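# Pour dispenser beads into white cup, leave it upright

## Task

Get all the beads out of the dispenser and into the white cup, then leave that cup upright on the dispenser's tray. A few beads that end up on the tray or table are acceptable. It only counts if everything stays in place without the robot supporting it; release the cup and move the grippers away at the end.

## Robot and tools

Robot: two arms, left_arm and right_arm, each with six joints and a two-finger gripper. The reference page called dispenser manual, viewable with show_instructions (no arguments, moves nothing, returns no camera images), shows how the dispenser works.

Frame: all printed hand positions share one scene frame. Origin sits on the table surface midway between the arms; +x points out across the table, +z points up, and left_arm is mounted on the +y side. The arm names do not correspond to image sides. Position is in metres, orientation as a quaternion w,x,y,z. The printed hand point is between the finger pads, just under 1 cm behind the tips; it can be somewhat off, more so when the arm is stretched far. The fingers point along the gripper's +z axis and close along its y axis.

execute_actions takes "actions", a list holding at most one item, and optional "pictures" (true/false). Three forms:
- Empty list: sends nothing, returns the state with pictures.
- Move: {"rows": [...], "steps": n} with n from 1 to 15 (default 15, minimum useful 6). Each step lasts 1/30 s. Each row is used for one step; if rows run out, the final row keeps being used.
- Wait: {"steps": n} with n up to 300, no command; it returns after n steps counted from the previous result, and your thinking time is part of that.
Pictures arrive only with an empty list or "pictures": true.

Row layout: one flat list of exactly 14 numbers covering both arms, always all 14 even if one arm stays still. First left_arm: waist, shoulder, elbow, wrist pitch, wrist yaw, wrist roll, then gripper opening; then the same seven for right_arm. Joint values are absolute target angles in radians, in the same convention as the Joint positions line (not offsets). Stated ranges per arm: waist -2.618 to 3.054, shoulder 0.000 to 3.142, elbow 0.000 to 3.142, wrist pitch -1.571 to 1.571, wrist yaw -1.571 to 1.571, wrist roll -2.094 to 2.094. True ends may differ by up to 0.036 rad either way. A target more than 0.036 rad beyond a stated end, and farther out than the joint's last reported angle, gets the whole call refused (nothing is sent). Targets past the real end are clipped there, and the result may say "joint sent to its limit" (possibly about an earlier action still running); absence of that line does not prove more travel exists. Opening is a unitless value from -1 (closed) to +1 (fully open, 0.087 m pad gap).

Motion limits: each step, a joint's target is kept within a fixed distance of its measured angle: 0.202 rad waist, 0.258 shoulder, 0.238 elbow, 0.573 wrist pitch, 0.522 wrist yaw and roll. If targets would move a gripper over 70 mm from where it is, the whole arm's targets are pulled back toward current angles. So big moves take several calls. Friction can leave a joint up to about 0.031 rad short, and tiny changes may not move it at all.

Between calls the arms keep heading for the last row sent, until all have nearly stopped (a blocked or crawling move counts as stopped) or a step is HELD. Each move's result is captured 6 steps early; those remaining steps play out while you reply.

Result lines: the state line gives each arm's position and quaternion. Joint positions and Joint velocities list, per arm, the six joints (rad, rad/s) then the pad gap (m, m/s). grip_measured is the measured finger opening on the command scale; each gripper reads off by up to about 1 mm, constantly. "joint command not followed" means the clearance check changed or blocked some joint targets; the rest of the row still ran. HELD marks steps where your row was partly or wholly not sent. MOTOR HOT appears from 75 °C; OVER-TEMPERATURE FAULT reports a stop (90 °C pauses that arm 10 s; 100 °C makes it go limp and drop things). Holding loads, even while you think, heats motors, so don't hold longer than needed.

Gripping: to keep hold, command an opening below grip_measured, roughly 0.02 lower for a firm grip, less for a lighter one. Finger force is about 20 N per pad at most; snapping shut fast can squeeze harder and sometimes forces the fingers open. Brief external tugs on held parts or pushes on loose items can happen.

zoom_image: {"camera": name, "region": [x0, y0, x1, y1]} in pixels from the top-left of that camera's latest image, at most 504 by 504. Cameras: cam_high, cam_low, cam_left_wrist, cam_right_wrist, each 504x504.

finished_scene: {"scene": n} ends the current scene irreversibly and reports success; the next task comes in its result. Replying without any tool call ends everything.

Avoid: dropping the cup or spilling beads off the table, knocking anything off the table, slamming or hard shoving, the two arms colliding or pressing on each other, and leaving the cup propped by a gripper. Finish with the cup upright on the tray, fingers open and arms withdrawn.

Each tool is called after ">>>" as name([rows], argument=value, ...), one row to a line, values as JSON.

## Session

>>> execute_actions(actions=[])

Scene clock: 0.00 s of 4050.00 s.
left_arm: end_effector_position=(+0.4707, +0.5206, +0.1017) grip_measured=+0.981 end_effector_quat_wxyz=(+0.634, +0.023, +0.738, +0.228) | right_arm: end_effector_position=(-0.0372, -0.7098, +0.2257) grip_measured=+1.000 end_effector_quat_wxyz=(+0.205, +0.101, +0.923, -0.308)
Joint positions: left_arm=[0.202 1.901 0.743 1.066 0.083 0.384 0.087] | right_arm=[-1.517  1.53   1.494 -0.845 -0.344 -1.262  0.087]
Joint velocities: left_arm=[-0.002 -0.017 -0.017 -0.007  0.007 -0.022 -0.001] | right_arm=[-0.007  0.012 -0.007 -0.051  0.007  0.007  0.   ]
Motor temperatures (°C, as the motors report them): left_arm=[29 31 30 30 26 29] | right_arm=[29 29 29 32 28 29]

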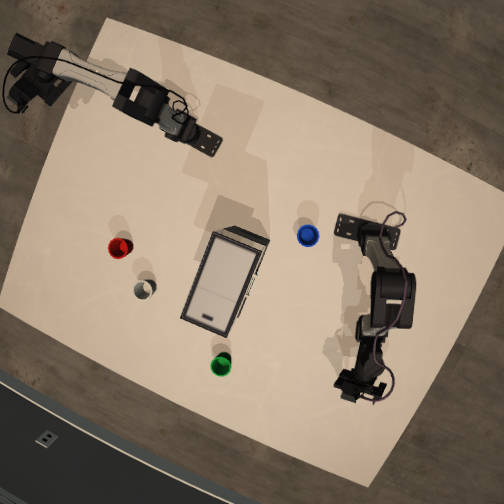

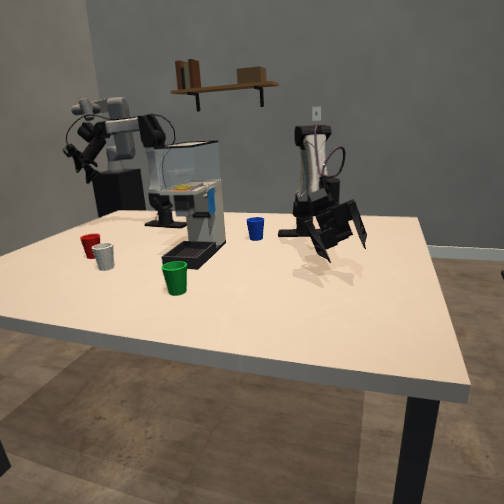

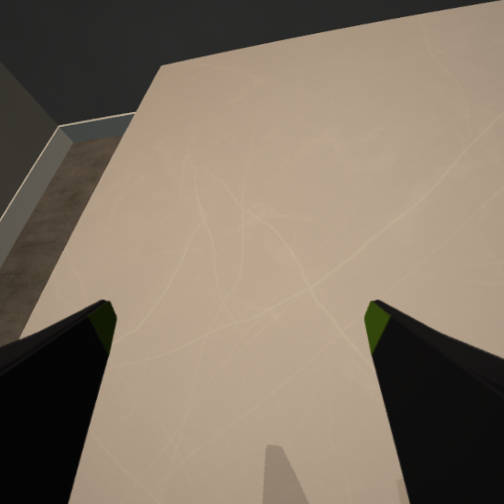

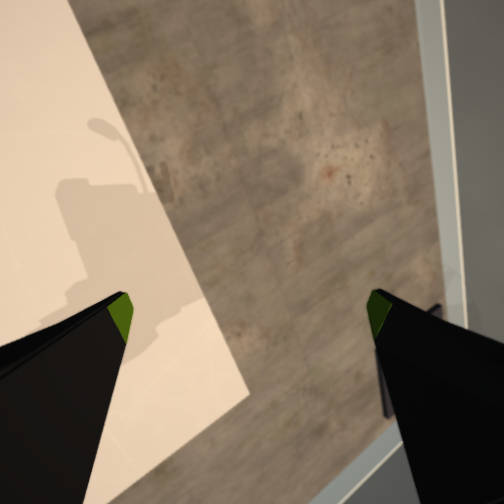

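>>> zoom_image(camera="cam_high", region=[160, 210, 300, 350])

>>> zoom_image(camera="cam_high", region=[90, 220, 190, 320])

>>> zoom_image(camera="cam_low", region=[135, 130, 275, 280])

>>> zoom_image(camera="cam_low", region=[60, 210, 210, 310])

Region (160, 210, 300, 350) of cam_high's 504x504 image, scaled by 3.600, with more detail than that image has.

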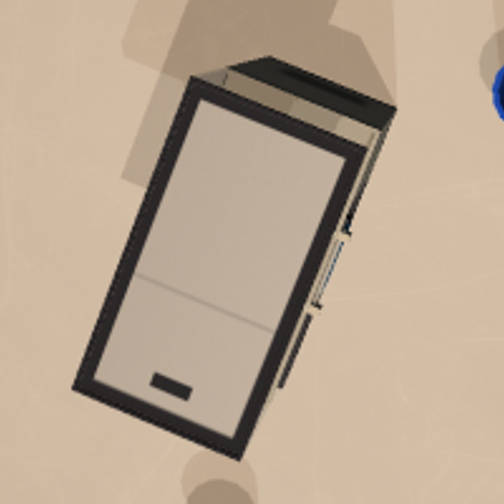

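Region (90, 220, 190, 320) of cam_high's 504x504 image, scaled by 5.040, with more detail than that image has.

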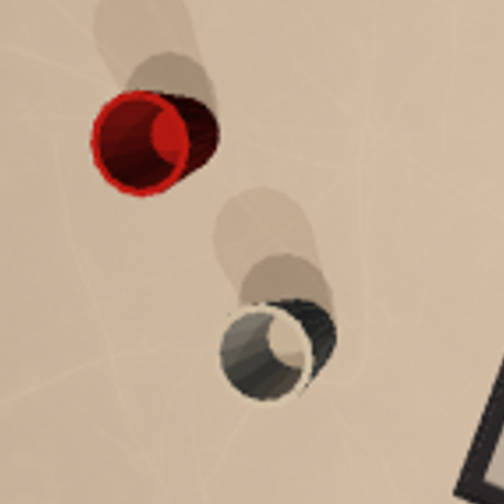

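Region (135, 130, 275, 280) of cam_low's 504x504 image, scaled by 3.360, with more detail than that image has; it fills the left 470 columns of this view, and the rest is white.

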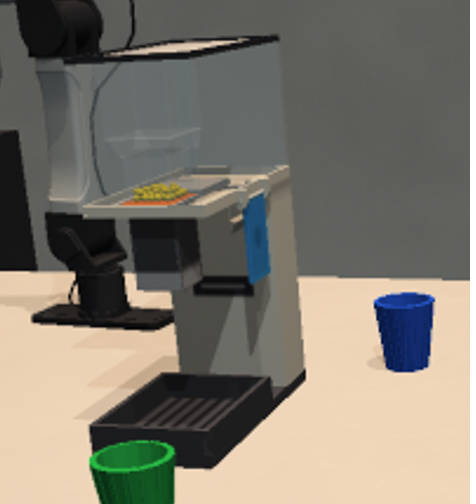

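Region (60, 210, 210, 310) of cam_low's 504x504 image, scaled by 3.360, with more detail than that image has.

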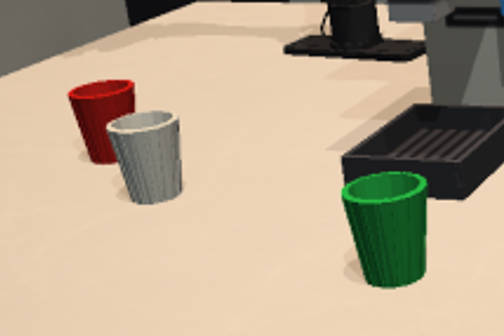

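>>> execute_actions([
  {"rows": [[0.195,1.901,0.72,1.079,0.099,0.377,0.9,-1.508,1.535,1.485,-0.828,-0.333,-1.251,1],[0.191,1.901,0.719,1.08,0.112,0.373,0.78,-1.499,1.537,1.48,-0.809,-0.328,-1.239,1],[0.185,1.901,0.718,1.083,0.134,0.367,0.65,-1.484,1.539,1.477,-0.779,-0.319,-1.22,1],[0.177,1.901,0.716,1.086,0.163,0.359,0.52,-1.464,1.54,1.475,-0.738,-0.307,-1.194,1],[0.167,1.901,0.714,1.09,0.199,0.35,0.39,-1.439,1.54,1.475,-0.687,-0.292,-1.161,1],[0.155,1.901,0.712,1.095,0.242,0.338,0.26,-1.409,1.54,1.473,-0.627,-0.275,-1.124,1],[0.141,1.901,0.71,1.101,0.29,0.325,0.13,-1.375,1.541,1.466,-0.559,-0.256,-1.081,1],[0.127,1.901,0.707,1.107,0.343,0.311,0.0,-1.337,1.543,1.455,-0.484,-0.234,-1.033,1],[0.11,1.901,0.704,1.114,0.401,0.295,-0.13,-1.295,1.5455,1.44,-0.403,-0.211,-0.982,1],[0.093,1.901,0.701,1.122,0.462,0.278,-0.26,-1.249,1.548,1.421,-0.316,-0.186,-0.928,1],[0.075,1.901,0.697,1.129,0.526,0.261,-0.39,-1.2,1.552,1.399,-0.225,-0.16,-0.87,1],[0.057,1.901,0.694,1.137,0.593,0.243,-0.52,-1.148,1.556,1.374,-0.13,-0.133,-0.81,1],[0.037,1.901,0.69,1.145,0.662,0.224,-0.65,-1.093,1.56,1.346,-0.033,-0.105,-0.749,1],[0.018,1.901,0.686,1.154,0.733,0.205,-0.78,-1.036,1.565,1.315,0.066,-0.076,-0.687,1],[-0.002,1.901,0.6825,1.162,0.8035,0.186,-0.88,-0.977,1.57,1.282,0.166,-0.0475,-0.6235,1]], "steps": 15},
])

>>> execute_actions([
  {"rows": [[-0.022,1.901,0.679,1.17,0.874,0.167,-0.94,-0.916,1.576,1.247,0.266,-0.019,-0.56,1],[-0.041,1.901,0.675,1.179,0.945,0.148,-0.97,-0.853,1.581,1.21,0.365,0.01,-0.498,1],[-0.061,1.901,0.671,1.187,1.014,0.129,-1,-0.79,1.587,1.172,0.462,0.038,-0.437,1],[-0.079,1.901,0.668,1.195,1.081,0.111,-1,-0.725,1.5935,1.133,0.557,0.065,-0.377,1],[-0.097,1.901,0.664,1.202,1.145,0.094,-1,-0.66,1.6,1.092,0.648,0.091,-0.319,1],[-0.114,1.901,0.661,1.21,1.206,0.077,-1,-0.5945,1.606,1.051,0.735,0.116,-0.265,1],[-0.131,1.901,0.658,1.217,1.264,0.061,-1,-0.529,1.613,1.009,0.816,0.139,-0.214,1],[-0.145,1.901,0.655,1.223,1.317,0.047,-1,-0.464,1.619,0.968,0.891,0.161,-0.166,1],[-0.159,1.901,0.653,1.229,1.365,0.034,-1,-0.399,1.626,0.926,0.959,0.18,-0.123,1],[-0.171,1.901,0.651,1.234,1.408,0.022,-1,-0.336,1.632,0.885,1.019,0.197,-0.086,1],[-0.181,1.901,0.649,1.238,1.444,0.013,-1,-0.273,1.6385,0.844,1.07,0.212,-0.053,1],[-0.189,1.901,0.647,1.241,1.473,0.005,-1,-0.212,1.645,0.805,1.111,0.224,-0.027,1],[-0.195,1.901,0.646,1.244,1.495,-0.001,-1,-0.153,1.651,0.767,1.141,0.233,-0.008,1],[-0.199,1.901,0.645,1.245,1.508,-0.005,-1,-0.096,1.656,0.73,1.16,0.238,0.004,1],[-0.2,1.901,0.645,1.246,1.513,-0.006,-1,-0.041,1.662,0.695,1.167,0.24,0.008,1]], "steps": 15},
])

>>> execute_actions([
  {"rows": [[-0.2,1.901,0.645,1.246,1.513,-0.006,-1,0.011,1.667,0.662,1.167,0.24,0.008,1],[-0.2,1.901,0.645,1.246,1.513,-0.006,-1,0.06,1.672,0.631,1.167,0.24,0.008,1],[-0.2,1.901,0.645,1.246,1.513,-0.006,-1,0.106,1.676,0.603,1.167,0.24,0.008,1],[-0.2,1.901,0.645,1.246,1.513,-0.006,-1,0.148,1.68,0.578,1.167,0.24,0.008,1],[-0.2,1.901,0.645,1.246,1.513,-0.006,-1,0.186,1.684,0.556,1.167,0.24,0.008,1],[-0.2,1.901,0.645,1.246,1.513,-0.006,-1,0.22,1.6865,0.537,1.167,0.24,0.008,1],[-0.2,1.901,0.645,1.246,1.513,-0.006,-1,0.25,1.689,0.522,1.167,0.24,0.008,1],[-0.2,1.901,0.645,1.246,1.513,-0.006,-1,0.275,1.691,0.511,1.167,0.24,0.008,1],[-0.2,1.901,0.645,1.246,1.513,-0.006,-1,0.295,1.692,0.504,1.167,0.24,0.008,1],[-0.2,1.901,0.645,1.246,1.513,-0.006,-1,0.31,1.692,0.502,1.167,0.24,0.008,1],[-0.2,1.901,0.645,1.246,1.513,-0.006,-1,0.319,1.692,0.502,1.167,0.24,0.008,1],[-0.2,1.901,0.645,1.246,1.513,-0.006,-1,0.322,1.692,0.502,1.167,0.24,0.008,1]], "steps": 12},
])

>>> execute_actions([
  {"steps": 16},
], pictures=true)

Scene clock: 9.10 s of 4050.00 s.
left_arm: end_effector_position=(+0.4888, +0.4709, +0.1082) grip_measured=-0.069 end_effector_quat_wxyz=(+0.668, +0.077, +0.724, +0.151) | right_arm: end_effector_position=(+0.0133, -0.7380, +0.2494) grip_measured=+1.000 end_effector_quat_wxyz=(+0.234, +0.092, +0.894, -0.370)
Joint positions: left_arm=[0.151 1.901 0.743 1.094 0.231 0.342 0.041] | right_arm=[-1.376  1.53   1.481 -0.647 -0.276 -1.129  0.087]
Joint velocities: left_arm=[-0.437 -0.022 -0.017  0.183  1.048 -0.242 -0.108] | right_arm=[ 1.062 -0.017 -0.247  1.619  0.388  0.974  0.   ]
Motor temperatures (°C, as the motors report them): left_arm=[29 33 31 32 26 29] | right_arm=[29 29 30 33 28 29]
Steps of this call (steps 1 to 90: nothing new was sent; then 5.80 s passed at rest; steps 91 to 99: the first 9 steps of this action). Readings (joint positions):
91: left_arm=[0.202 1.901 0.743 1.069 0.084 0.384] | right_arm=[-1.517 1.530 1.494 -0.845 -0.344 -1.262]
92: left_arm=[0.202 1.901 0.743 1.071 0.087 0.383] | right_arm=[-1.516 1.530 1.494 -0.844 -0.343 -1.259]
94: left_arm=[0.199 1.901 0.743 1.076 0.103 0.378] | right_arm=[-1.504 1.530 1.494 -0.827 -0.333 -1.245]
98: left_arm=[0.166 1.901 0.743 1.090 0.194 0.352] | right_arm=[-1.412 1.530 1.489 -0.701 -0.291 -1.162]
99: the state above

Scene clock: 9.60 s of 4050.00 s.
left_arm: end_effector_position=(+0.4172, +0.1954, +0.1112) grip_measured=-1.000 end_effector_quat_wxyz=(+0.626, +0.383, +0.597, -0.324) | right_arm: end_effector_position=(+0.3473, -0.6368, +0.2498) grip_measured=+1.000 end_effector_quat_wxyz=(+0.587, +0.108, +0.715, -0.365)
Joint positions: left_arm=[-0.13   1.901  0.687  1.2    1.114  0.105  0.   ] | right_arm=[-0.57   1.604  1.049  0.511  0.049 -0.404  0.087]
Joint velocities: left_arm=[-0.471 -0.007 -0.085  0.242  1.678 -0.476  0.   ] | right_arm=[ 1.668  0.168 -1.155  2.264  0.505  1.399  0.   ]
Motor temperatures (°C, as the motors report them): left_arm=[29 33 31 33 26 29] | right_arm=[29 29 30 33 28 29]
Steps of this call (steps 1 to 6: the last 6 steps of your previous action; steps 7 to 15: the first 9 steps of this action). Readings (joint positions):
7: left_arm=[0.019 1.901 0.716 1.140 0.603 0.242] | right_arm=[-1.030 1.553 1.331 -0.120 -0.129 -0.806]
8: left_arm=[-0.001 1.901 0.712 1.147 0.668 0.225] | right_arm=[-0.974 1.560 1.299 -0.039 -0.107 -0.755]
10: left_arm=[-0.041 1.901 0.704 1.163 0.799 0.189] | right_arm=[-0.860 1.573 1.234 0.120 -0.061 -0.653]
14: left_arm=[-0.114 1.901 0.690 1.193 1.055 0.120] | right_arm=[-0.629 1.598 1.089 0.433 0.027 -0.453]
15: the state above

Scene clock: 10.00 s of 4050.00 s.
left_arm: end_effector_position=(+0.3425, +0.1504, +0.1123) grip_measured=-1.000 end_effector_quat_wxyz=(+0.529, +0.480, +0.519, -0.470) | right_arm: end_effector_position=(+0.4181, -0.3067, +0.1448) grip_measured=+1.000 end_effector_quat_wxyz=(+0.700, +0.028, +0.711, -0.064)
Joint positions: left_arm=[-0.194  1.901  0.673  1.24   1.473  0.008  0.   ] | right_arm=[ 0.158  1.673  0.6    1.061  0.199 -0.05   0.087]
Joint velocities: left_arm=[-0.002  0.002 -0.022  0.051  0.183 -0.007  0.   ] | right_arm=[ 1.389  0.178 -0.833  0.418  0.022  0.256  0.   ]
Motor temperatures (°C, as the motors report them): left_arm=[29 33 31 33 26 29] | right_arm=[29 30 30 33 28 29]
Steps of this call (steps 1 to 6: the last 6 steps of your previous action; steps 7 to 12: the first 6 steps of this action). Readings (joint positions):
7: left_arm=[-0.193 1.901 0.674 1.233 1.409 0.026] | right_arm=[-0.141 1.646 0.770 0.930 0.167 -0.135]
8: left_arm=[-0.194 1.901 0.673 1.235 1.428 0.021] | right_arm=[-0.079 1.652 0.735 0.962 0.176 -0.114]
10: left_arm=[-0.194 1.901 0.673 1.239 1.456 0.013] | right_arm=[0.045 1.663 0.665 1.021 0.192 -0.076]
12: the state above

Scene clock: 10.53 s of 4050.00 s.
left_arm: end_effector_position=(+0.3371, +0.1499, +0.1124) grip_measured=-1.000 end_effector_quat_wxyz=(+0.521, +0.486, +0.513, -0.479) | right_arm: end_effector_position=(+0.3980, -0.2402, +0.1254) grip_measured=+1.000 end_effector_quat_wxyz=(+0.697, -0.003, +0.717, -0.003)
Joint positions: left_arm=[-0.194  1.901  0.673  1.243  1.503 -0.001  0.   ] | right_arm=[ 0.316  1.686  0.52   1.138  0.227 -0.003  0.087]
Joint velocities: left_arm=[ 0.012 -0.002  0.012 -0.007 -0.095 -0.051  0.   ] | right_arm=[-0.017 -0.007 -0.002  0.037 -0.037  0.037  0.   ]
Motor temperatures (°C, as the motors report them): left_arm=[29 33 31 33 26 29] | right_arm=[29 30 30 33 28 29]
Kept back: nothing.
Steps of this call (steps 1 to 6: the last 6 steps of your previous action; steps 7 to 16: the robot went on to your last target). Readings (joint positions):
1: left_arm=[-0.194 1.901 0.673 1.241 1.480 0.006] | right_arm=[0.201 1.678 0.574 1.073 0.201 -0.040]
2: left_arm=[-0.194 1.901 0.673 1.242 1.485 0.005] | right_arm=[0.236 1.682 0.553 1.082 0.203 -0.033]
4: left_arm=[-0.194 1.901 0.673 1.242 1.492 0.003] | right_arm=[0.283 1.686 0.527 1.094 0.208 -0.022]
8: left_arm=[-0.194 1.901 0.673 1.243 1.499 0.001] | right_arm=[0.316 1.686 0.520 1.117 0.216 -0.010]
16: the state above

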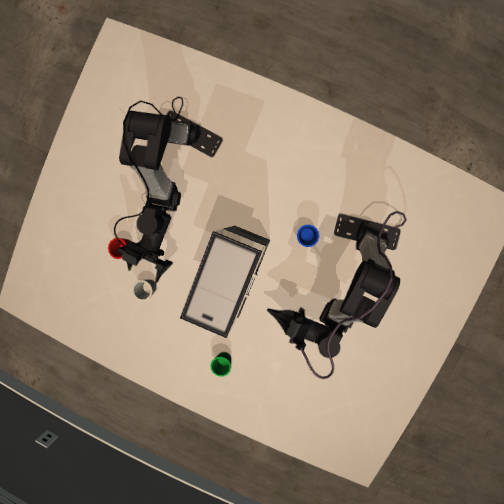

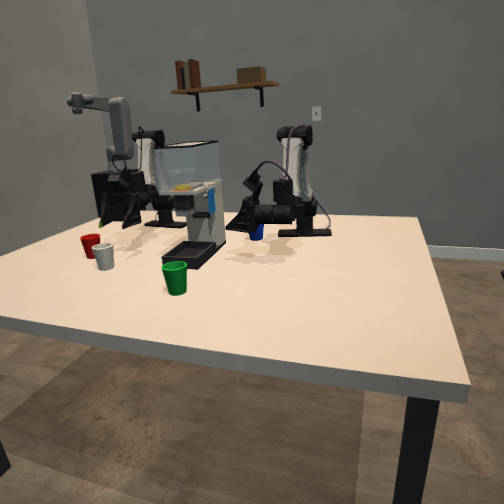

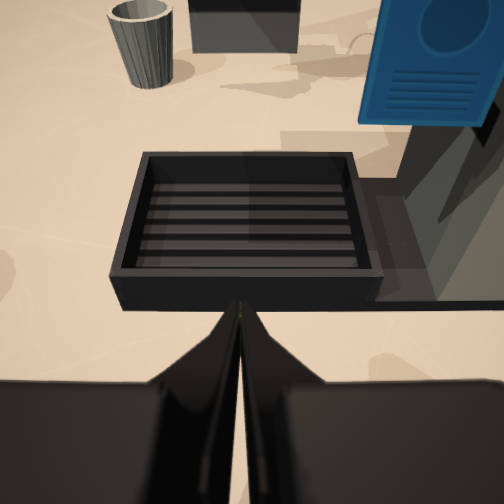

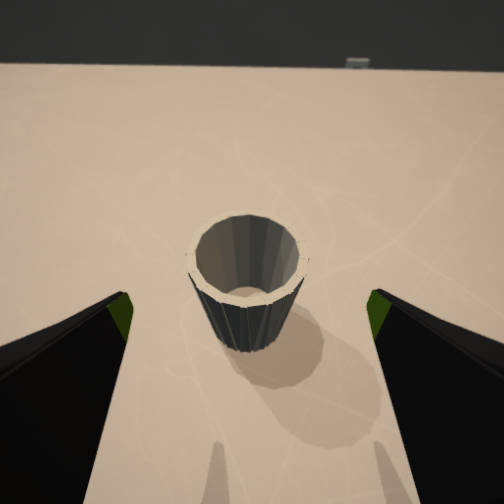

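>>> execute_actions(actions=[])

Scene clock: 11.70 s of 4050.00 s.
left_arm: end_effector_position=(+0.3370, +0.1499, +0.1124) grip_measured=-1.000 end_effector_quat_wxyz=(+0.521, +0.486, +0.513, -0.479) | right_arm: end_effector_position=(+0.3982, -0.2405, +0.1261) grip_measured=+1.000 end_effector_quat_wxyz=(+0.698, -0.002, +0.716, -0.003)
Joint positions: left_arm=[-0.194  1.901  0.673  1.243  1.504 -0.001  0.   ] | right_arm=[ 0.316  1.686  0.52   1.141  0.229 -0.001  0.087]
Joint velocities: left_arm=[ 0.002 -0.022  0.012 -0.037  0.066  0.007  0.   ] | right_arm=[-0.007 -0.017 -0.002 -0.095 -0.051 -0.022  0.   ]
Motor temperatures (°C, as the motors report them): left_arm=[29 33 31 33 26 29] | right_arm=[29 30 30 33 28 29]
Kept back: nothing.
Steps of this call (steps 1 to 15: the robot went on to your last target; steps 16 to 35: nothing new was sent). Readings (joint positions):
1: left_arm=[-0.194 1.901 0.673 1.243 1.503 -0.001] | right_arm=[0.316 1.686 0.520 1.139 0.227 -0.003]
2: left_arm=[-0.194 1.901 0.673 1.243 1.503 -0.001] | right_arm=[0.316 1.686 0.520 1.139 0.228 -0.002]
4: left_arm=[-0.194 1.901 0.673 1.243 1.503 -0.001] | right_arm=[0.316 1.686 0.520 1.140 0.228 -0.002]
8: left_arm=[-0.194 1.901 0.673 1.243 1.504 -0.001] | right_arm=[0.316 1.686 0.520 1.141 0.229 -0.001]
35: the state above
All arms were judged still, so your last target was given up. Only a new action makes them travel on or press farther. Fingers that are still opening or closing keep moving.

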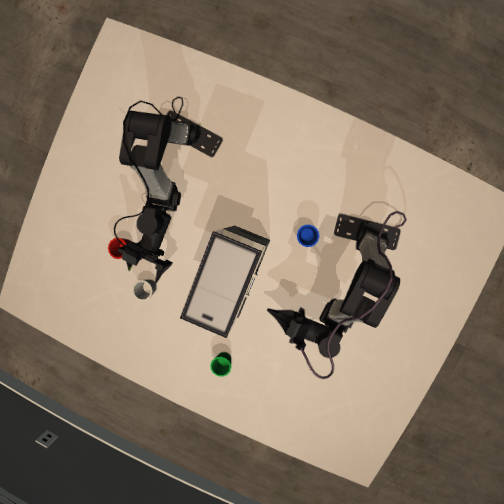

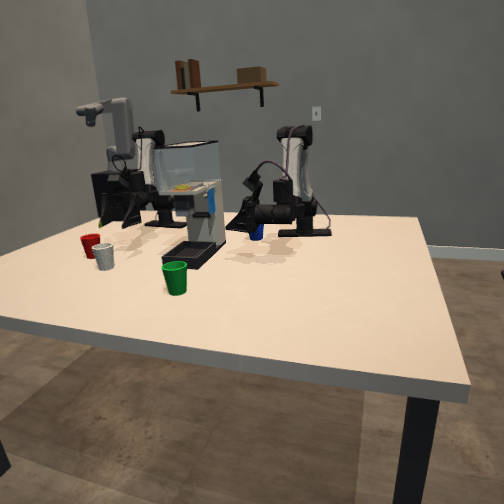

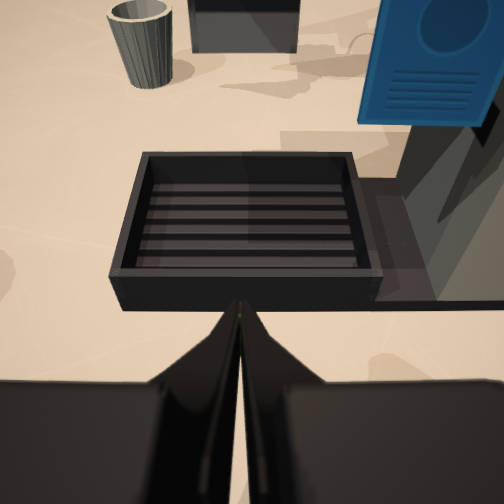

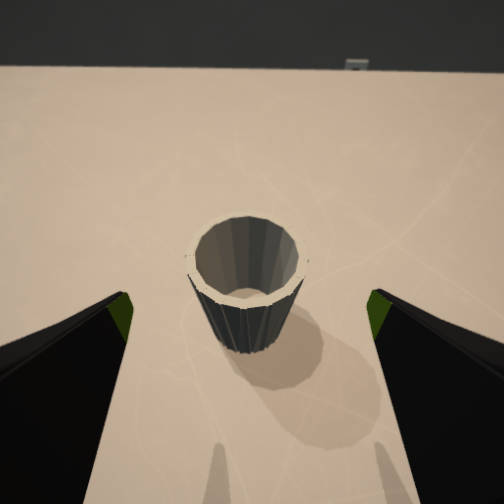

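>>> zoom_image(camera="cam_high", region=[80, 190, 220, 330])

>>> zoom_image(camera="cam_low", region=[60, 150, 200, 290])

Region (80, 190, 220, 330) of cam_high's 504x504 image, scaled by 3.600, with more detail than that image has.

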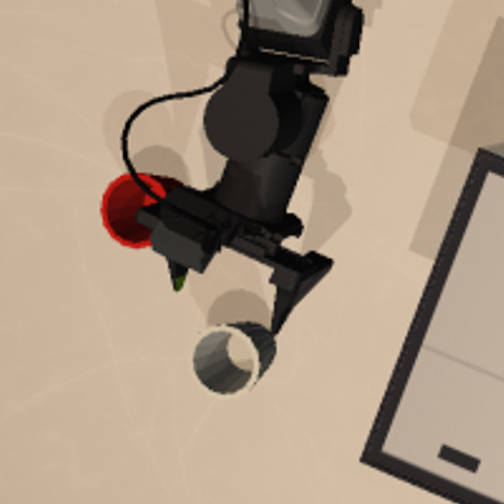

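Region (60, 150, 200, 290) of cam_low's 504x504 image, scaled by 3.600, with more detail than that image has.

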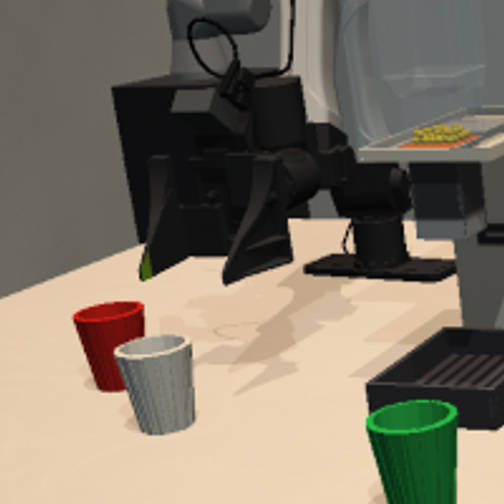

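>>> execute_actions([
  {"rows": [[-0.2,1.901,0.645,1.246,1.513,-0.006,-1,0.309,1.700,0.554,1.173,0.216,0.008,1],[-0.2,1.901,0.645,1.246,1.513,-0.006,-1,0.308,1.723,0.564,1.191,0.214,0.008,1],[-0.2,1.901,0.645,1.246,1.513,-0.006,-1,0.305,1.757,0.580,1.217,0.210,0.008,1],[-0.2,1.901,0.645,1.246,1.513,-0.006,-1,0.301,1.801,0.600,1.250,0.205,0.008,1],[-0.2,1.901,0.645,1.246,1.513,-0.006,-1,0.297,1.853,0.624,1.287,0.200,0.008,1],[-0.2,1.901,0.645,1.246,1.513,-0.006,-1,0.293,1.909,0.650,1.327,0.195,0.008,1],[-0.2,1.901,0.645,1.246,1.513,-0.006,-1,0.289,1.968,0.677,1.366,0.189,0.008,1],[-0.2,1.901,0.645,1.246,1.513,-0.006,-1,0.284,2.026,0.703,1.403,0.184,0.008,1],[-0.2,1.901,0.645,1.246,1.513,-0.006,-1,0.280,2.082,0.729,1.436,0.179,0.008,1],[-0.2,1.901,0.645,1.246,1.513,-0.006,-1,0.276,2.134,0.753,1.462,0.175,0.008,1],[-0.2,1.901,0.645,1.246,1.513,-0.006,-1,0.272,2.178,0.773,1.480,0.173,0.008,1],[-0.2,1.901,0.645,1.246,1.513,-0.006,-1,0.269,2.212,0.789,1.486,0.172,0.008,1],[-0.2,1.901,0.645,1.246,1.513,-0.006,-1,0.268,2.235,0.799,1.486,0.172,0.008,1],[-0.2,1.901,0.645,1.246,1.513,-0.006,-1,0.267,2.243,0.803,1.486,0.172,0.008,1]], "steps": 15},
])

>>> execute_actions([
  {"steps": 16},
], pictures=true)

Scene clock: 16.37 s of 4050.00 s.
left_arm: end_effector_position=(+0.3369, +0.1499, +0.1125) grip_measured=-1.000 end_effector_quat_wxyz=(+0.521, +0.486, +0.513, -0.479) | right_arm: end_effector_position=(+0.4435, -0.2344, +0.0972) grip_measured=+1.000 end_effector_quat_wxyz=(+0.710, -0.001, +0.704, +0.002)
Joint positions: left_arm=[-0.194  1.901  0.673  1.243  1.504 -0.001  0.   ] | right_arm=[ 0.299  1.97   0.669  1.311  0.207 -0.001  0.087]
Joint velocities: left_arm=[ 0.012 -0.007 -0.017  0.066 -0.007  0.007  0.   ] | right_arm=[-0.129  1.697  0.759  0.842 -0.139 -0.051  0.   ]
Motor temperatures (°C, as the motors report them): left_arm=[29 33 31 33 26 29] | right_arm=[29 30 30 35 28 29]
Steps of this call (steps 1 to 90: nothing new was sent; then 1.37 s passed at rest; steps 91 to 99: the first 9 steps of this action). Readings (joint positions):
91: left_arm=[-0.194 1.901 0.673 1.243 1.504 -0.001] | right_arm=[0.316 1.686 0.520 1.142 0.229 -0.001]
92: left_arm=[-0.194 1.901 0.673 1.243 1.504 -0.001] | right_arm=[0.316 1.690 0.522 1.147 0.228 -0.001]
94: left_arm=[-0.194 1.901 0.673 1.243 1.504 -0.001] | right_arm=[0.315 1.726 0.543 1.174 0.226 -0.001]
98: left_arm=[-0.194 1.901 0.673 1.243 1.504 -0.001] | right_arm=[0.304 1.912 0.642 1.282 0.212 -0.001]
99: the state above

Scene clock: 16.90 s of 4050.00 s.
left_arm: end_effector_position=(+0.3369, +0.1499, +0.1125) grip_measured=-1.000 end_effector_quat_wxyz=(+0.521, +0.486, +0.513, -0.479) | right_arm: end_effector_position=(+0.4664, -0.2376, +0.0329) grip_measured=+1.000 end_effector_quat_wxyz=(+0.699, -0.003, +0.715, -0.001)
Joint positions: left_arm=[-0.194  1.901  0.673  1.243  1.504 -0.001  0.   ] | right_arm=[ 0.276  2.252  0.775  1.453  0.184 -0.001  0.087]
Joint velocities: left_arm=[-0.007  0.022 -0.002 -0.022 -0.022 -0.007  0.   ] | right_arm=[-0.002 -0.002 -0.012  0.11  -0.022 -0.081  0.   ]
Motor temperatures (°C, as the motors report them): left_arm=[29 34 31 33 26 29] | right_arm=[29 30 30 35 28 29]
Kept back: nothing.
Steps of this call (steps 1 to 6: the last 6 steps of your previous action; steps 7 to 16: the robot went on to your last target). Readings (joint positions):
1: left_arm=[-0.194 1.901 0.673 1.243 1.504 -0.001] | right_arm=[0.295 2.029 0.694 1.338 0.203 -0.001]
2: left_arm=[-0.194 1.901 0.673 1.243 1.504 -0.001] | right_arm=[0.290 2.085 0.718 1.361 0.199 -0.001]
4: left_arm=[-0.194 1.901 0.673 1.243 1.504 -0.001] | right_arm=[0.283 2.180 0.752 1.392 0.193 -0.001]
8: left_arm=[-0.194 1.901 0.673 1.243 1.504 -0.001] | right_arm=[0.276 2.252 0.765 1.406 0.188 -0.001]
16: the state above

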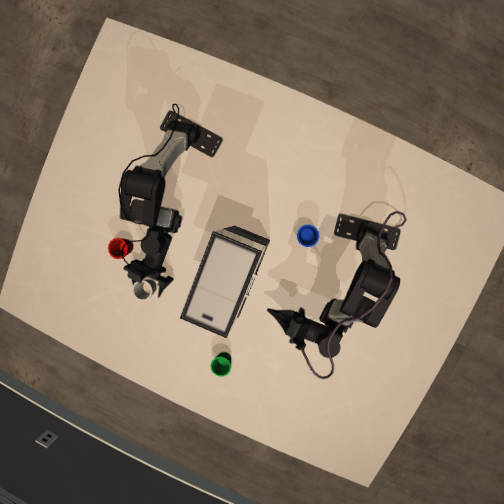

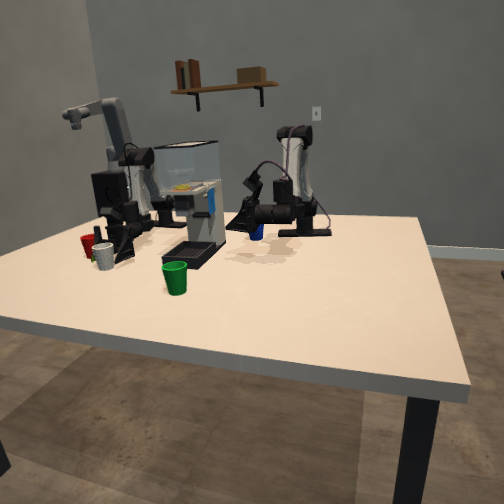

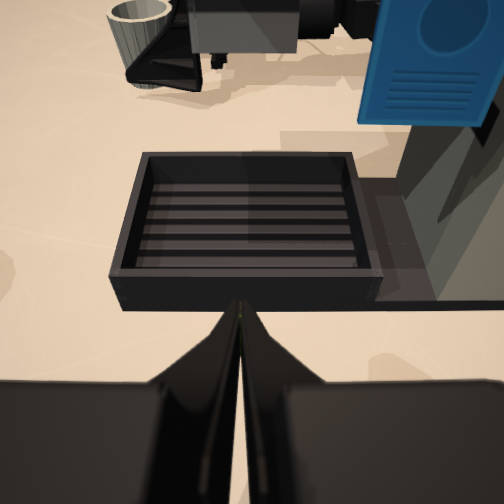

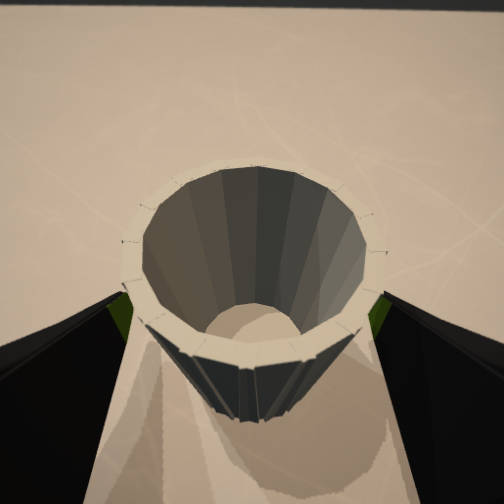

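>>> execute_actions([
  {"rows": [[-0.2,1.901,0.645,1.246,1.513,-0.006,-1,0.264,2.228,0.803,1.488,0.172,0.008,0.92],[-0.2,1.901,0.645,1.246,1.513,-0.006,-1,0.264,2.222,0.803,1.488,0.172,0.008,0.84],[-0.2,1.901,0.645,1.246,1.513,-0.006,-1,0.264,2.220,0.803,1.488,0.172,0.008,0.76],[-0.2,1.901,0.645,1.246,1.513,-0.006,-1,0.264,2.220,0.803,1.488,0.172,0.008,0.68],[-0.2,1.901,0.645,1.246,1.513,-0.006,-1,0.264,2.220,0.803,1.488,0.172,0.008,0.6]], "steps": 14},
])

Scene clock: 17.87 s of 4050.00 s.
left_arm: end_effector_position=(+0.3369, +0.1499, +0.1125) grip_measured=-1.000 end_effector_quat_wxyz=(+0.521, +0.486, +0.513, -0.479) | right_arm: end_effector_position=(+0.4677, -0.2373, +0.0409) grip_measured=+0.601 end_effector_quat_wxyz=(+0.706, -0.002, +0.708, +0.001)
Joint positions: left_arm=[-0.194  1.901  0.673  1.243  1.504 -0.001  0.   ] | right_arm=[ 0.276  2.241  0.775  1.463  0.183 -0.001  0.07 ]
Joint velocities: left_arm=[ 0.007 -0.007  0.002  0.007 -0.051 -0.081  0.   ] | right_arm=[ 0.017 -0.032 -0.022  0.022 -0.007  0.037 -0.001]
Motor temperatures (°C, as the motors report them): left_arm=[29 34 31 33 26 29] | right_arm=[29 30 30 35 28 29]
Steps of this call (steps 1 to 15: the robot went on to your last target; steps 16 to 21: nothing new was sent; steps 22 to 29: the first 8 steps of this action). Readings (joint positions):
22: left_arm=[-0.194 1.901 0.673 1.243 1.504 -0.001] | right_arm=[0.276 2.252 0.775 1.461 0.183 -0.001]
23: left_arm=[-0.194 1.901 0.673 1.243 1.504 -0.001] | right_arm=[0.276 2.252 0.775 1.461 0.183 -0.001]
25: left_arm=[-0.194 1.901 0.673 1.243 1.504 -0.001] | right_arm=[0.276 2.249 0.775 1.461 0.183 -0.001]
29: the state above

>>> execute_actions([
  {"rows": [[-0.2,1.901,0.645,1.246,1.513,-0.006,-1,0.264,2.216,0.803,1.488,0.172,0.008,0.54],[-0.2,1.901,0.645,1.246,1.513,-0.006,-1,0.264,2.216,0.803,1.488,0.172,0.008,0.48],[-0.2,1.901,0.645,1.246,1.513,-0.006,-1,0.264,2.216,0.803,1.488,0.172,0.008,0.43],[-0.2,1.901,0.645,1.246,1.513,-0.006,-1,0.264,2.216,0.803,1.488,0.172,0.008,0.39],[-0.2,1.901,0.645,1.246,1.513,-0.006,-1,0.264,2.216,0.803,1.488,0.172,0.008,0.36],[-0.2,1.901,0.645,1.246,1.513,-0.006,-1,0.264,2.216,0.803,1.488,0.172,0.008,0.335],[-0.2,1.901,0.645,1.246,1.513,-0.006,-1,0.264,2.216,0.803,1.488,0.172,0.008,0.315]], "steps": 15},
], pictures=true)

Scene clock: 18.50 s of 4050.00 s.
left_arm: end_effector_position=(+0.3369, +0.1499, +0.1125) grip_measured=-1.000 end_effector_quat_wxyz=(+0.521, +0.486, +0.513, -0.479) | right_arm: end_effector_position=(+0.4678, -0.2379, +0.0414) grip_measured=+0.357 end_effector_quat_wxyz=(+0.707, -0.002, +0.707, +0.001)
Joint positions: left_arm=[-0.194  1.901  0.673  1.243  1.504 -0.001  0.   ] | right_arm=[ 0.275  2.24   0.775  1.464  0.183 -0.001  0.059]
Joint velocities: left_arm=[-0.002  0.032  0.002  0.051 -0.007 -0.066  0.   ] | right_arm=[-0.002 -0.012  0.002 -0.022 -0.007  0.022  0.   ]
Motor temperatures (°C, as the motors report them): left_arm=[29 34 31 33 26 29] | right_arm=[29 30 30 35 28 29]
Steps of this call (steps 1 to 6: the last 6 steps of your previous action; steps 7 to 10: the robot went on to your last target; steps 11 to 19: the first 9 steps of this action). Readings (joint positions):
11: left_arm=[-0.194 1.901 0.673 1.243 1.504 -0.001] | right_arm=[0.276 2.240 0.775 1.464 0.183 -0.001]
12: left_arm=[-0.194 1.901 0.673 1.243 1.504 -0.001] | right_arm=[0.276 2.240 0.775 1.464 0.183 -0.001]
14: left_arm=[-0.194 1.901 0.673 1.243 1.504 -0.001] | right_arm=[0.275 2.240 0.775 1.464 0.183 -0.001]
18: left_arm=[-0.194 1.901 0.673 1.243 1.504 -0.001] | right_arm=[0.275 2.240 0.775 1.464 0.183 -0.001]
19: the state above

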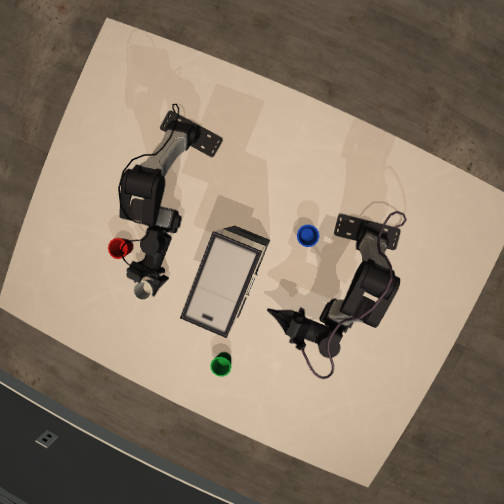

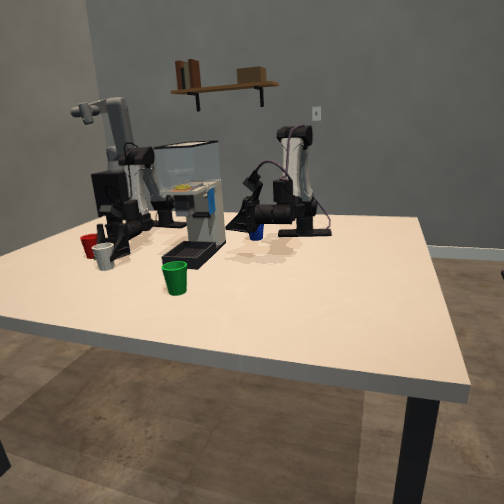

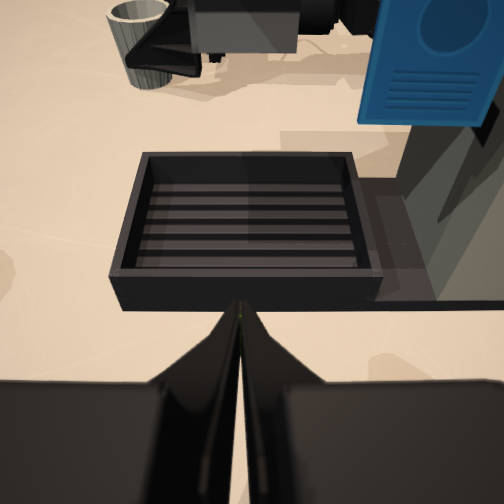

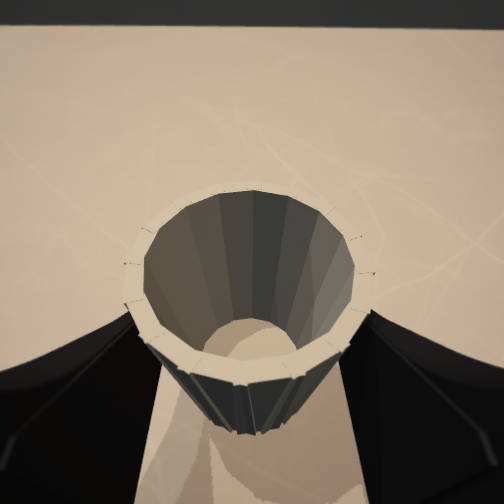

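>>> execute_actions([
  {"rows": [[-0.2,1.901,0.645,1.246,1.513,-0.006,-1,0.266,2.198,0.805,1.477,0.172,0.008,0.325],[-0.2,1.901,0.645,1.246,1.513,-0.006,-1,0.265,2.186,0.812,1.469,0.172,0.008,0.325],[-0.2,1.901,0.645,1.246,1.513,-0.006,-1,0.264,2.178,0.822,1.457,0.166,0.008,0.325],[-0.2,1.901,0.645,1.246,1.513,-0.006,-1,0.262,2.174,0.836,1.440,0.147,0.008,0.325],[-0.2,1.901,0.645,1.246,1.513,-0.006,-1,0.260,2.172,0.852,1.420,0.118,0.008,0.325],[-0.2,1.901,0.645,1.246,1.513,-0.006,-1,0.257,2.172,0.871,1.397,0.079,0.008,0.325],[-0.2,1.901,0.645,1.246,1.513,-0.006,-1,0.254,2.172,0.892,1.372,0.030,0.008,0.325],[-0.2,1.901,0.645,1.246,1.513,-0.006,-1,0.252,2.172,0.914,1.344,-0.026,0.008,0.325],[-0.2,1.901,0.645,1.246,1.513,-0.006,-1,0.249,2.172,0.937,1.316,-0.090,0.008,0.325],[-0.2,1.901,0.645,1.246,1.513,-0.006,-1,0.246,2.172,0.961,1.288,-0.161,0.008,0.325],[-0.2,1.901,0.645,1.246,1.513,-0.006,-1,0.242,2.172,0.984,1.259,-0.237,0.008,0.325],[-0.2,1.901,0.645,1.246,1.513,-0.006,-1,0.239,2.172,1.007,1.231,-0.317,0.008,0.325],[-0.2,1.901,0.645,1.246,1.513,-0.006,-1,0.237,2.172,1.029,1.203,-0.402,0.008,0.325],[-0.2,1.901,0.645,1.246,1.513,-0.006,-1,0.234,2.172,1.050,1.178,-0.489,0.008,0.325],[-0.2,1.901,0.645,1.246,1.513,-0.006,-1,0.231,2.172,1.069,1.155,-0.578,0.008,0.325]], "steps": 15},
])

>>> execute_actions([
  {"rows": [[-0.2,1.901,0.645,1.246,1.513,-0.006,-1,0.229,2.172,1.085,1.135,-0.668,0.008,0.325],[-0.2,1.901,0.645,1.246,1.513,-0.006,-1,0.227,2.172,1.099,1.118,-0.757,0.008,0.325],[-0.2,1.901,0.645,1.246,1.513,-0.006,-1,0.226,2.172,1.109,1.106,-0.846,0.008,0.325],[-0.2,1.901,0.645,1.246,1.513,-0.006,-1,0.225,2.172,1.116,1.098,-0.933,0.008,0.325],[-0.2,1.901,0.645,1.246,1.513,-0.006,-1,0.225,2.172,1.118,1.095,-1.018,0.008,0.325],[-0.2,1.901,0.645,1.246,1.513,-0.006,-1,0.225,2.172,1.118,1.095,-1.098,0.008,0.325],[-0.2,1.901,0.645,1.246,1.513,-0.006,-1,0.225,2.172,1.118,1.095,-1.174,0.008,0.325],[-0.2,1.901,0.645,1.246,1.513,-0.006,-1,0.225,2.172,1.118,1.095,-1.245,0.008,0.325],[-0.2,1.901,0.645,1.246,1.513,-0.006,-1,0.225,2.172,1.118,1.095,-1.309,0.008,0.325],[-0.2,1.901,0.645,1.246,1.513,-0.006,-1,0.225,2.172,1.118,1.095,-1.365,0.008,0.325],[-0.2,1.901,0.645,1.246,1.513,-0.006,-1,0.225,2.172,1.118,1.095,-1.414,0.008,0.325],[-0.2,1.901,0.645,1.246,1.513,-0.006,-1,0.225,2.172,1.118,1.095,-1.453,0.008,0.325],[-0.2,1.901,0.645,1.246,1.513,-0.006,-1,0.225,2.172,1.118,1.095,-1.482,0.008,0.325],[-0.2,1.901,0.645,1.246,1.513,-0.006,-1,0.225,2.172,1.118,1.095,-1.501,0.008,0.325],[-0.2,1.901,0.645,1.246,1.513,-0.006,-1,0.225,2.172,1.118,1.095,-1.507,0.008,0.325]], "steps": 15},
])

>>> execute_actions([
  {"steps": 18},
], pictures=true)

Scene clock: 24.23 s of 4050.00 s.
left_arm: end_effector_position=(+0.3369, +0.1499, +0.1125) grip_measured=-1.000 end_effector_quat_wxyz=(+0.521, +0.486, +0.513, -0.479) | right_arm: end_effector_position=(+0.4899, -0.2208, +0.0667) grip_measured=+0.357 end_effector_quat_wxyz=(+0.716, -0.035, +0.696, +0.037)
Joint positions: left_arm=[-0.194  1.901  0.673  1.243  1.504 -0.001  0.   ] | right_arm=[ 0.263  2.205  0.865  1.368  0.074 -0.001  0.059]
Joint velocities: left_arm=[-0.007 -0.007 -0.002 -0.066  0.007 -0.022  0.   ] | right_arm=[-0.095 -0.027  0.681 -0.535 -0.989  0.051  0.   ]
Motor temperatures (°C, as the motors report them): left_arm=[29 34 31 33 26 29] | right_arm=[29 32 30 36 28 29]
Steps of this call (steps 1 to 6: the last 6 steps of your previous action; steps 7 to 15: the robot went on to your last target; steps 16 to 90: nothing new was sent; then 2.43 s passed at rest; steps 91 to 99: the first 9 steps of this action). Readings (joint positions):
91: left_arm=[-0.194 1.901 0.673 1.243 1.504 -0.001] | right_arm=[0.275 2.238 0.775 1.463 0.182 -0.001]
92: left_arm=[-0.194 1.901 0.673 1.243 1.504 -0.001] | right_arm=[0.275 2.233 0.775 1.457 0.182 -0.001]
94: left_arm=[-0.194 1.901 0.673 1.243 1.504 -0.001] | right_arm=[0.275 2.220 0.778 1.440 0.178 -0.001]
98: left_arm=[-0.194 1.901 0.673 1.243 1.504 -0.001] | right_arm=[0.267 2.206 0.842 1.386 0.108 -0.001]
99: the state above

Scene clock: 24.73 s of 4050.00 s.
left_arm: end_effector_position=(+0.3369, +0.1499, +0.1125) grip_measured=-1.000 end_effector_quat_wxyz=(+0.521, +0.486, +0.513, -0.479) | right_arm: end_effector_position=(+0.4361, -0.0834, +0.0881) grip_measured=+0.357 end_effector_quat_wxyz=(+0.593, -0.376, +0.602, +0.380)
Joint positions: left_arm=[-0.194  1.901  0.673  1.243  1.504 -0.001  0.   ] | right_arm=[ 0.235  2.203  1.085  1.104 -0.982  0.     0.059]
Joint velocities: left_arm=[-0.007 -0.007  0.022 -0.051 -0.022  0.022  0.   ] | right_arm=[-0.012  0.012 -0.022 -0.168 -2.147 -0.037  0.001]
Motor temperatures (°C, as the motors report them): left_arm=[29 34 31 33 26 29] | right_arm=[29 32 30 36 28 29]
Steps of this call (steps 1 to 6: the last 6 steps of your previous action; steps 7 to 15: the first 9 steps of this action). Readings (joint positions):
7: left_arm=[-0.194 1.901 0.673 1.243 1.504 -0.001] | right_arm=[0.241 2.203 1.023 1.208 -0.341 -0.000]
8: left_arm=[-0.194 1.901 0.673 1.243 1.504 -0.001] | right_arm=[0.239 2.203 1.041 1.186 -0.418 -0.000]
10: left_arm=[-0.194 1.901 0.673 1.243 1.504 -0.001] | right_arm=[0.236 2.203 1.069 1.150 -0.579 0.000]
14: left_arm=[-0.194 1.901 0.673 1.243 1.504 -0.001] | right_arm=[0.235 2.203 1.085 1.110 -0.904 0.000]
15: the state above

Scene clock: 25.33 s of 4050.00 s.
left_arm: end_effector_position=(+0.3369, +0.1499, +0.1125) grip_measured=-1.000 end_effector_quat_wxyz=(+0.521, +0.486, +0.513, -0.479) | right_arm: end_effector_position=(+0.3497, -0.0669, +0.0881) grip_measured=+0.357 end_effector_quat_wxyz=(-0.476, +0.509, -0.492, -0.521)
Joint positions: left_arm=[-0.194  1.901  0.673  1.243  1.504 -0.001  0.   ] | right_arm=[ 0.235  2.203  1.085  1.09  -1.485  0.     0.059]
Joint velocities: left_arm=[ 0.007  0.007 -0.022 -0.022  0.037  0.022  0.   ] | right_arm=[ 0.002 -0.002  0.012 -0.037 -0.095  0.007 -0.   ]
Motor temperatures (°C, as the motors report them): left_arm=[29 34 31 33 26 29] | right_arm=[29 32 30 36 28 29]
Kept back: nothing.
Steps of this call (steps 1 to 6: the last 6 steps of your previous action; steps 7 to 18: the robot went on to your last target). Readings (joint positions):
1: left_arm=[-0.194 1.901 0.673 1.243 1.504 -0.001] | right_arm=[0.235 2.203 1.085 1.098 -1.055 0.000]
2: left_arm=[-0.194 1.901 0.673 1.243 1.504 -0.001] | right_arm=[0.235 2.203 1.085 1.094 -1.124 0.000]
4: left_arm=[-0.194 1.901 0.673 1.243 1.504 -0.001] | right_arm=[0.235 2.203 1.085 1.091 -1.244 0.000]
8: left_arm=[-0.194 1.901 0.673 1.243 1.504 -0.001] | right_arm=[0.235 2.203 1.085 1.090 -1.396 0.000]
18: the state above

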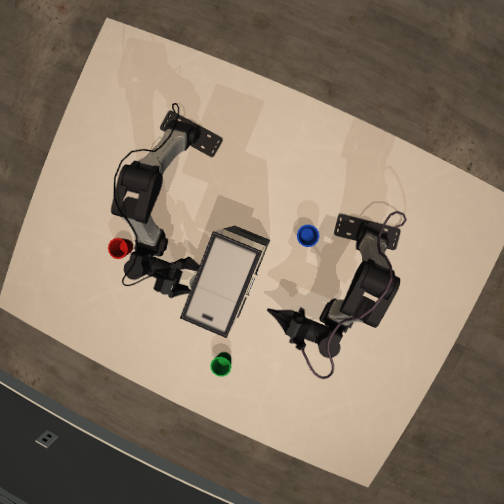

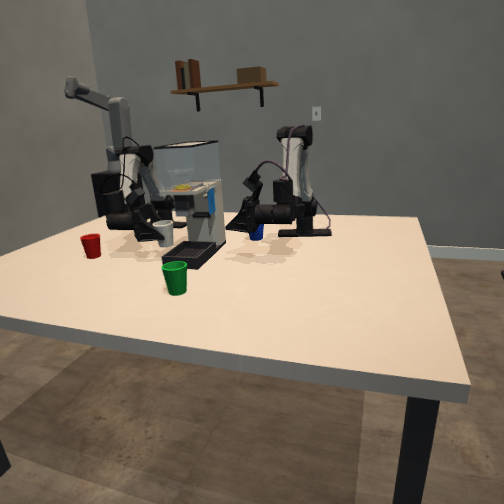

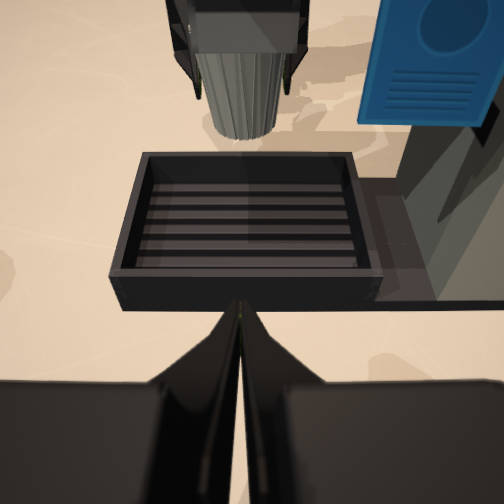

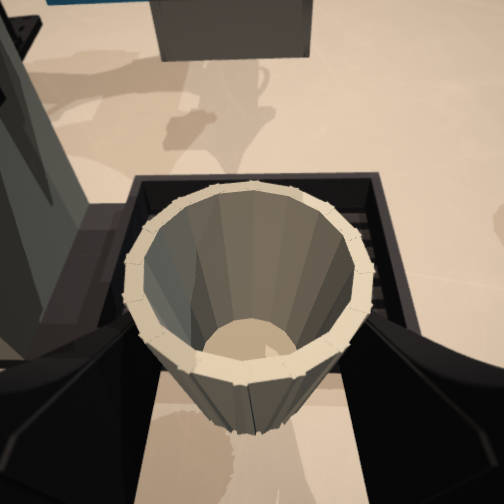

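>>> zoom_image(camera="cam_right_wrist", region=[90, 0, 430, 260])

>>> zoom_image(camera="cam_left_wrist", region=[130, 0, 370, 200])

Region (90, 0, 430, 260) of cam_right_wrist's 504x504 image, scaled by 1.482, with more detail than that image has; it fills the top 385 rows of this view, and the rest is white.

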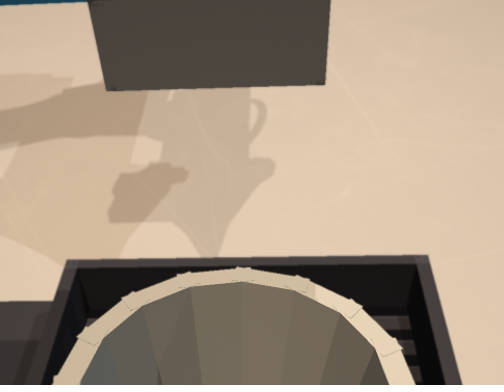

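Region (130, 0, 370, 200) of cam_left_wrist's 504x504 image, scaled by 2.100, with more detail than that image has.

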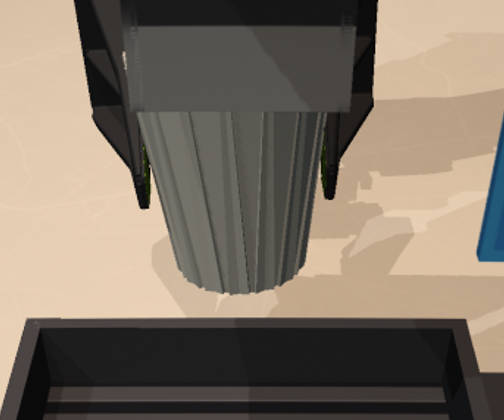

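>>> zoom_image(camera="cam_left_wrist", region=[100, 140, 400, 320])

Region (100, 140, 400, 320) of cam_left_wrist's 504x504 image, scaled by 1.680, with more detail than that image has; it fills the top 302 rows of this view, and the rest is white.

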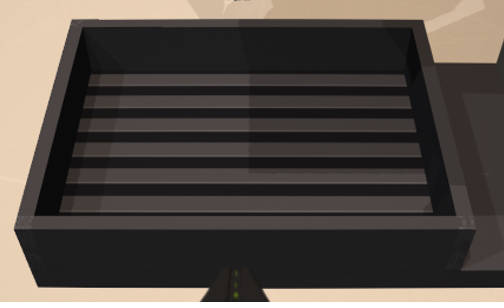

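>>> zoom_image(camera="cam_right_wrist", region=[60, 150, 460, 400])

Region (60, 150, 460, 400) of cam_right_wrist's 504x504 image, scaled by 1.260, with more detail than that image has; it fills the top 315 rows of this view, and the rest is white.

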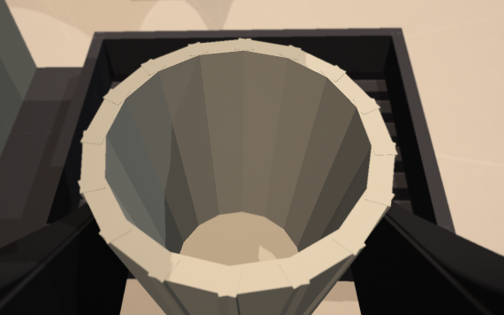

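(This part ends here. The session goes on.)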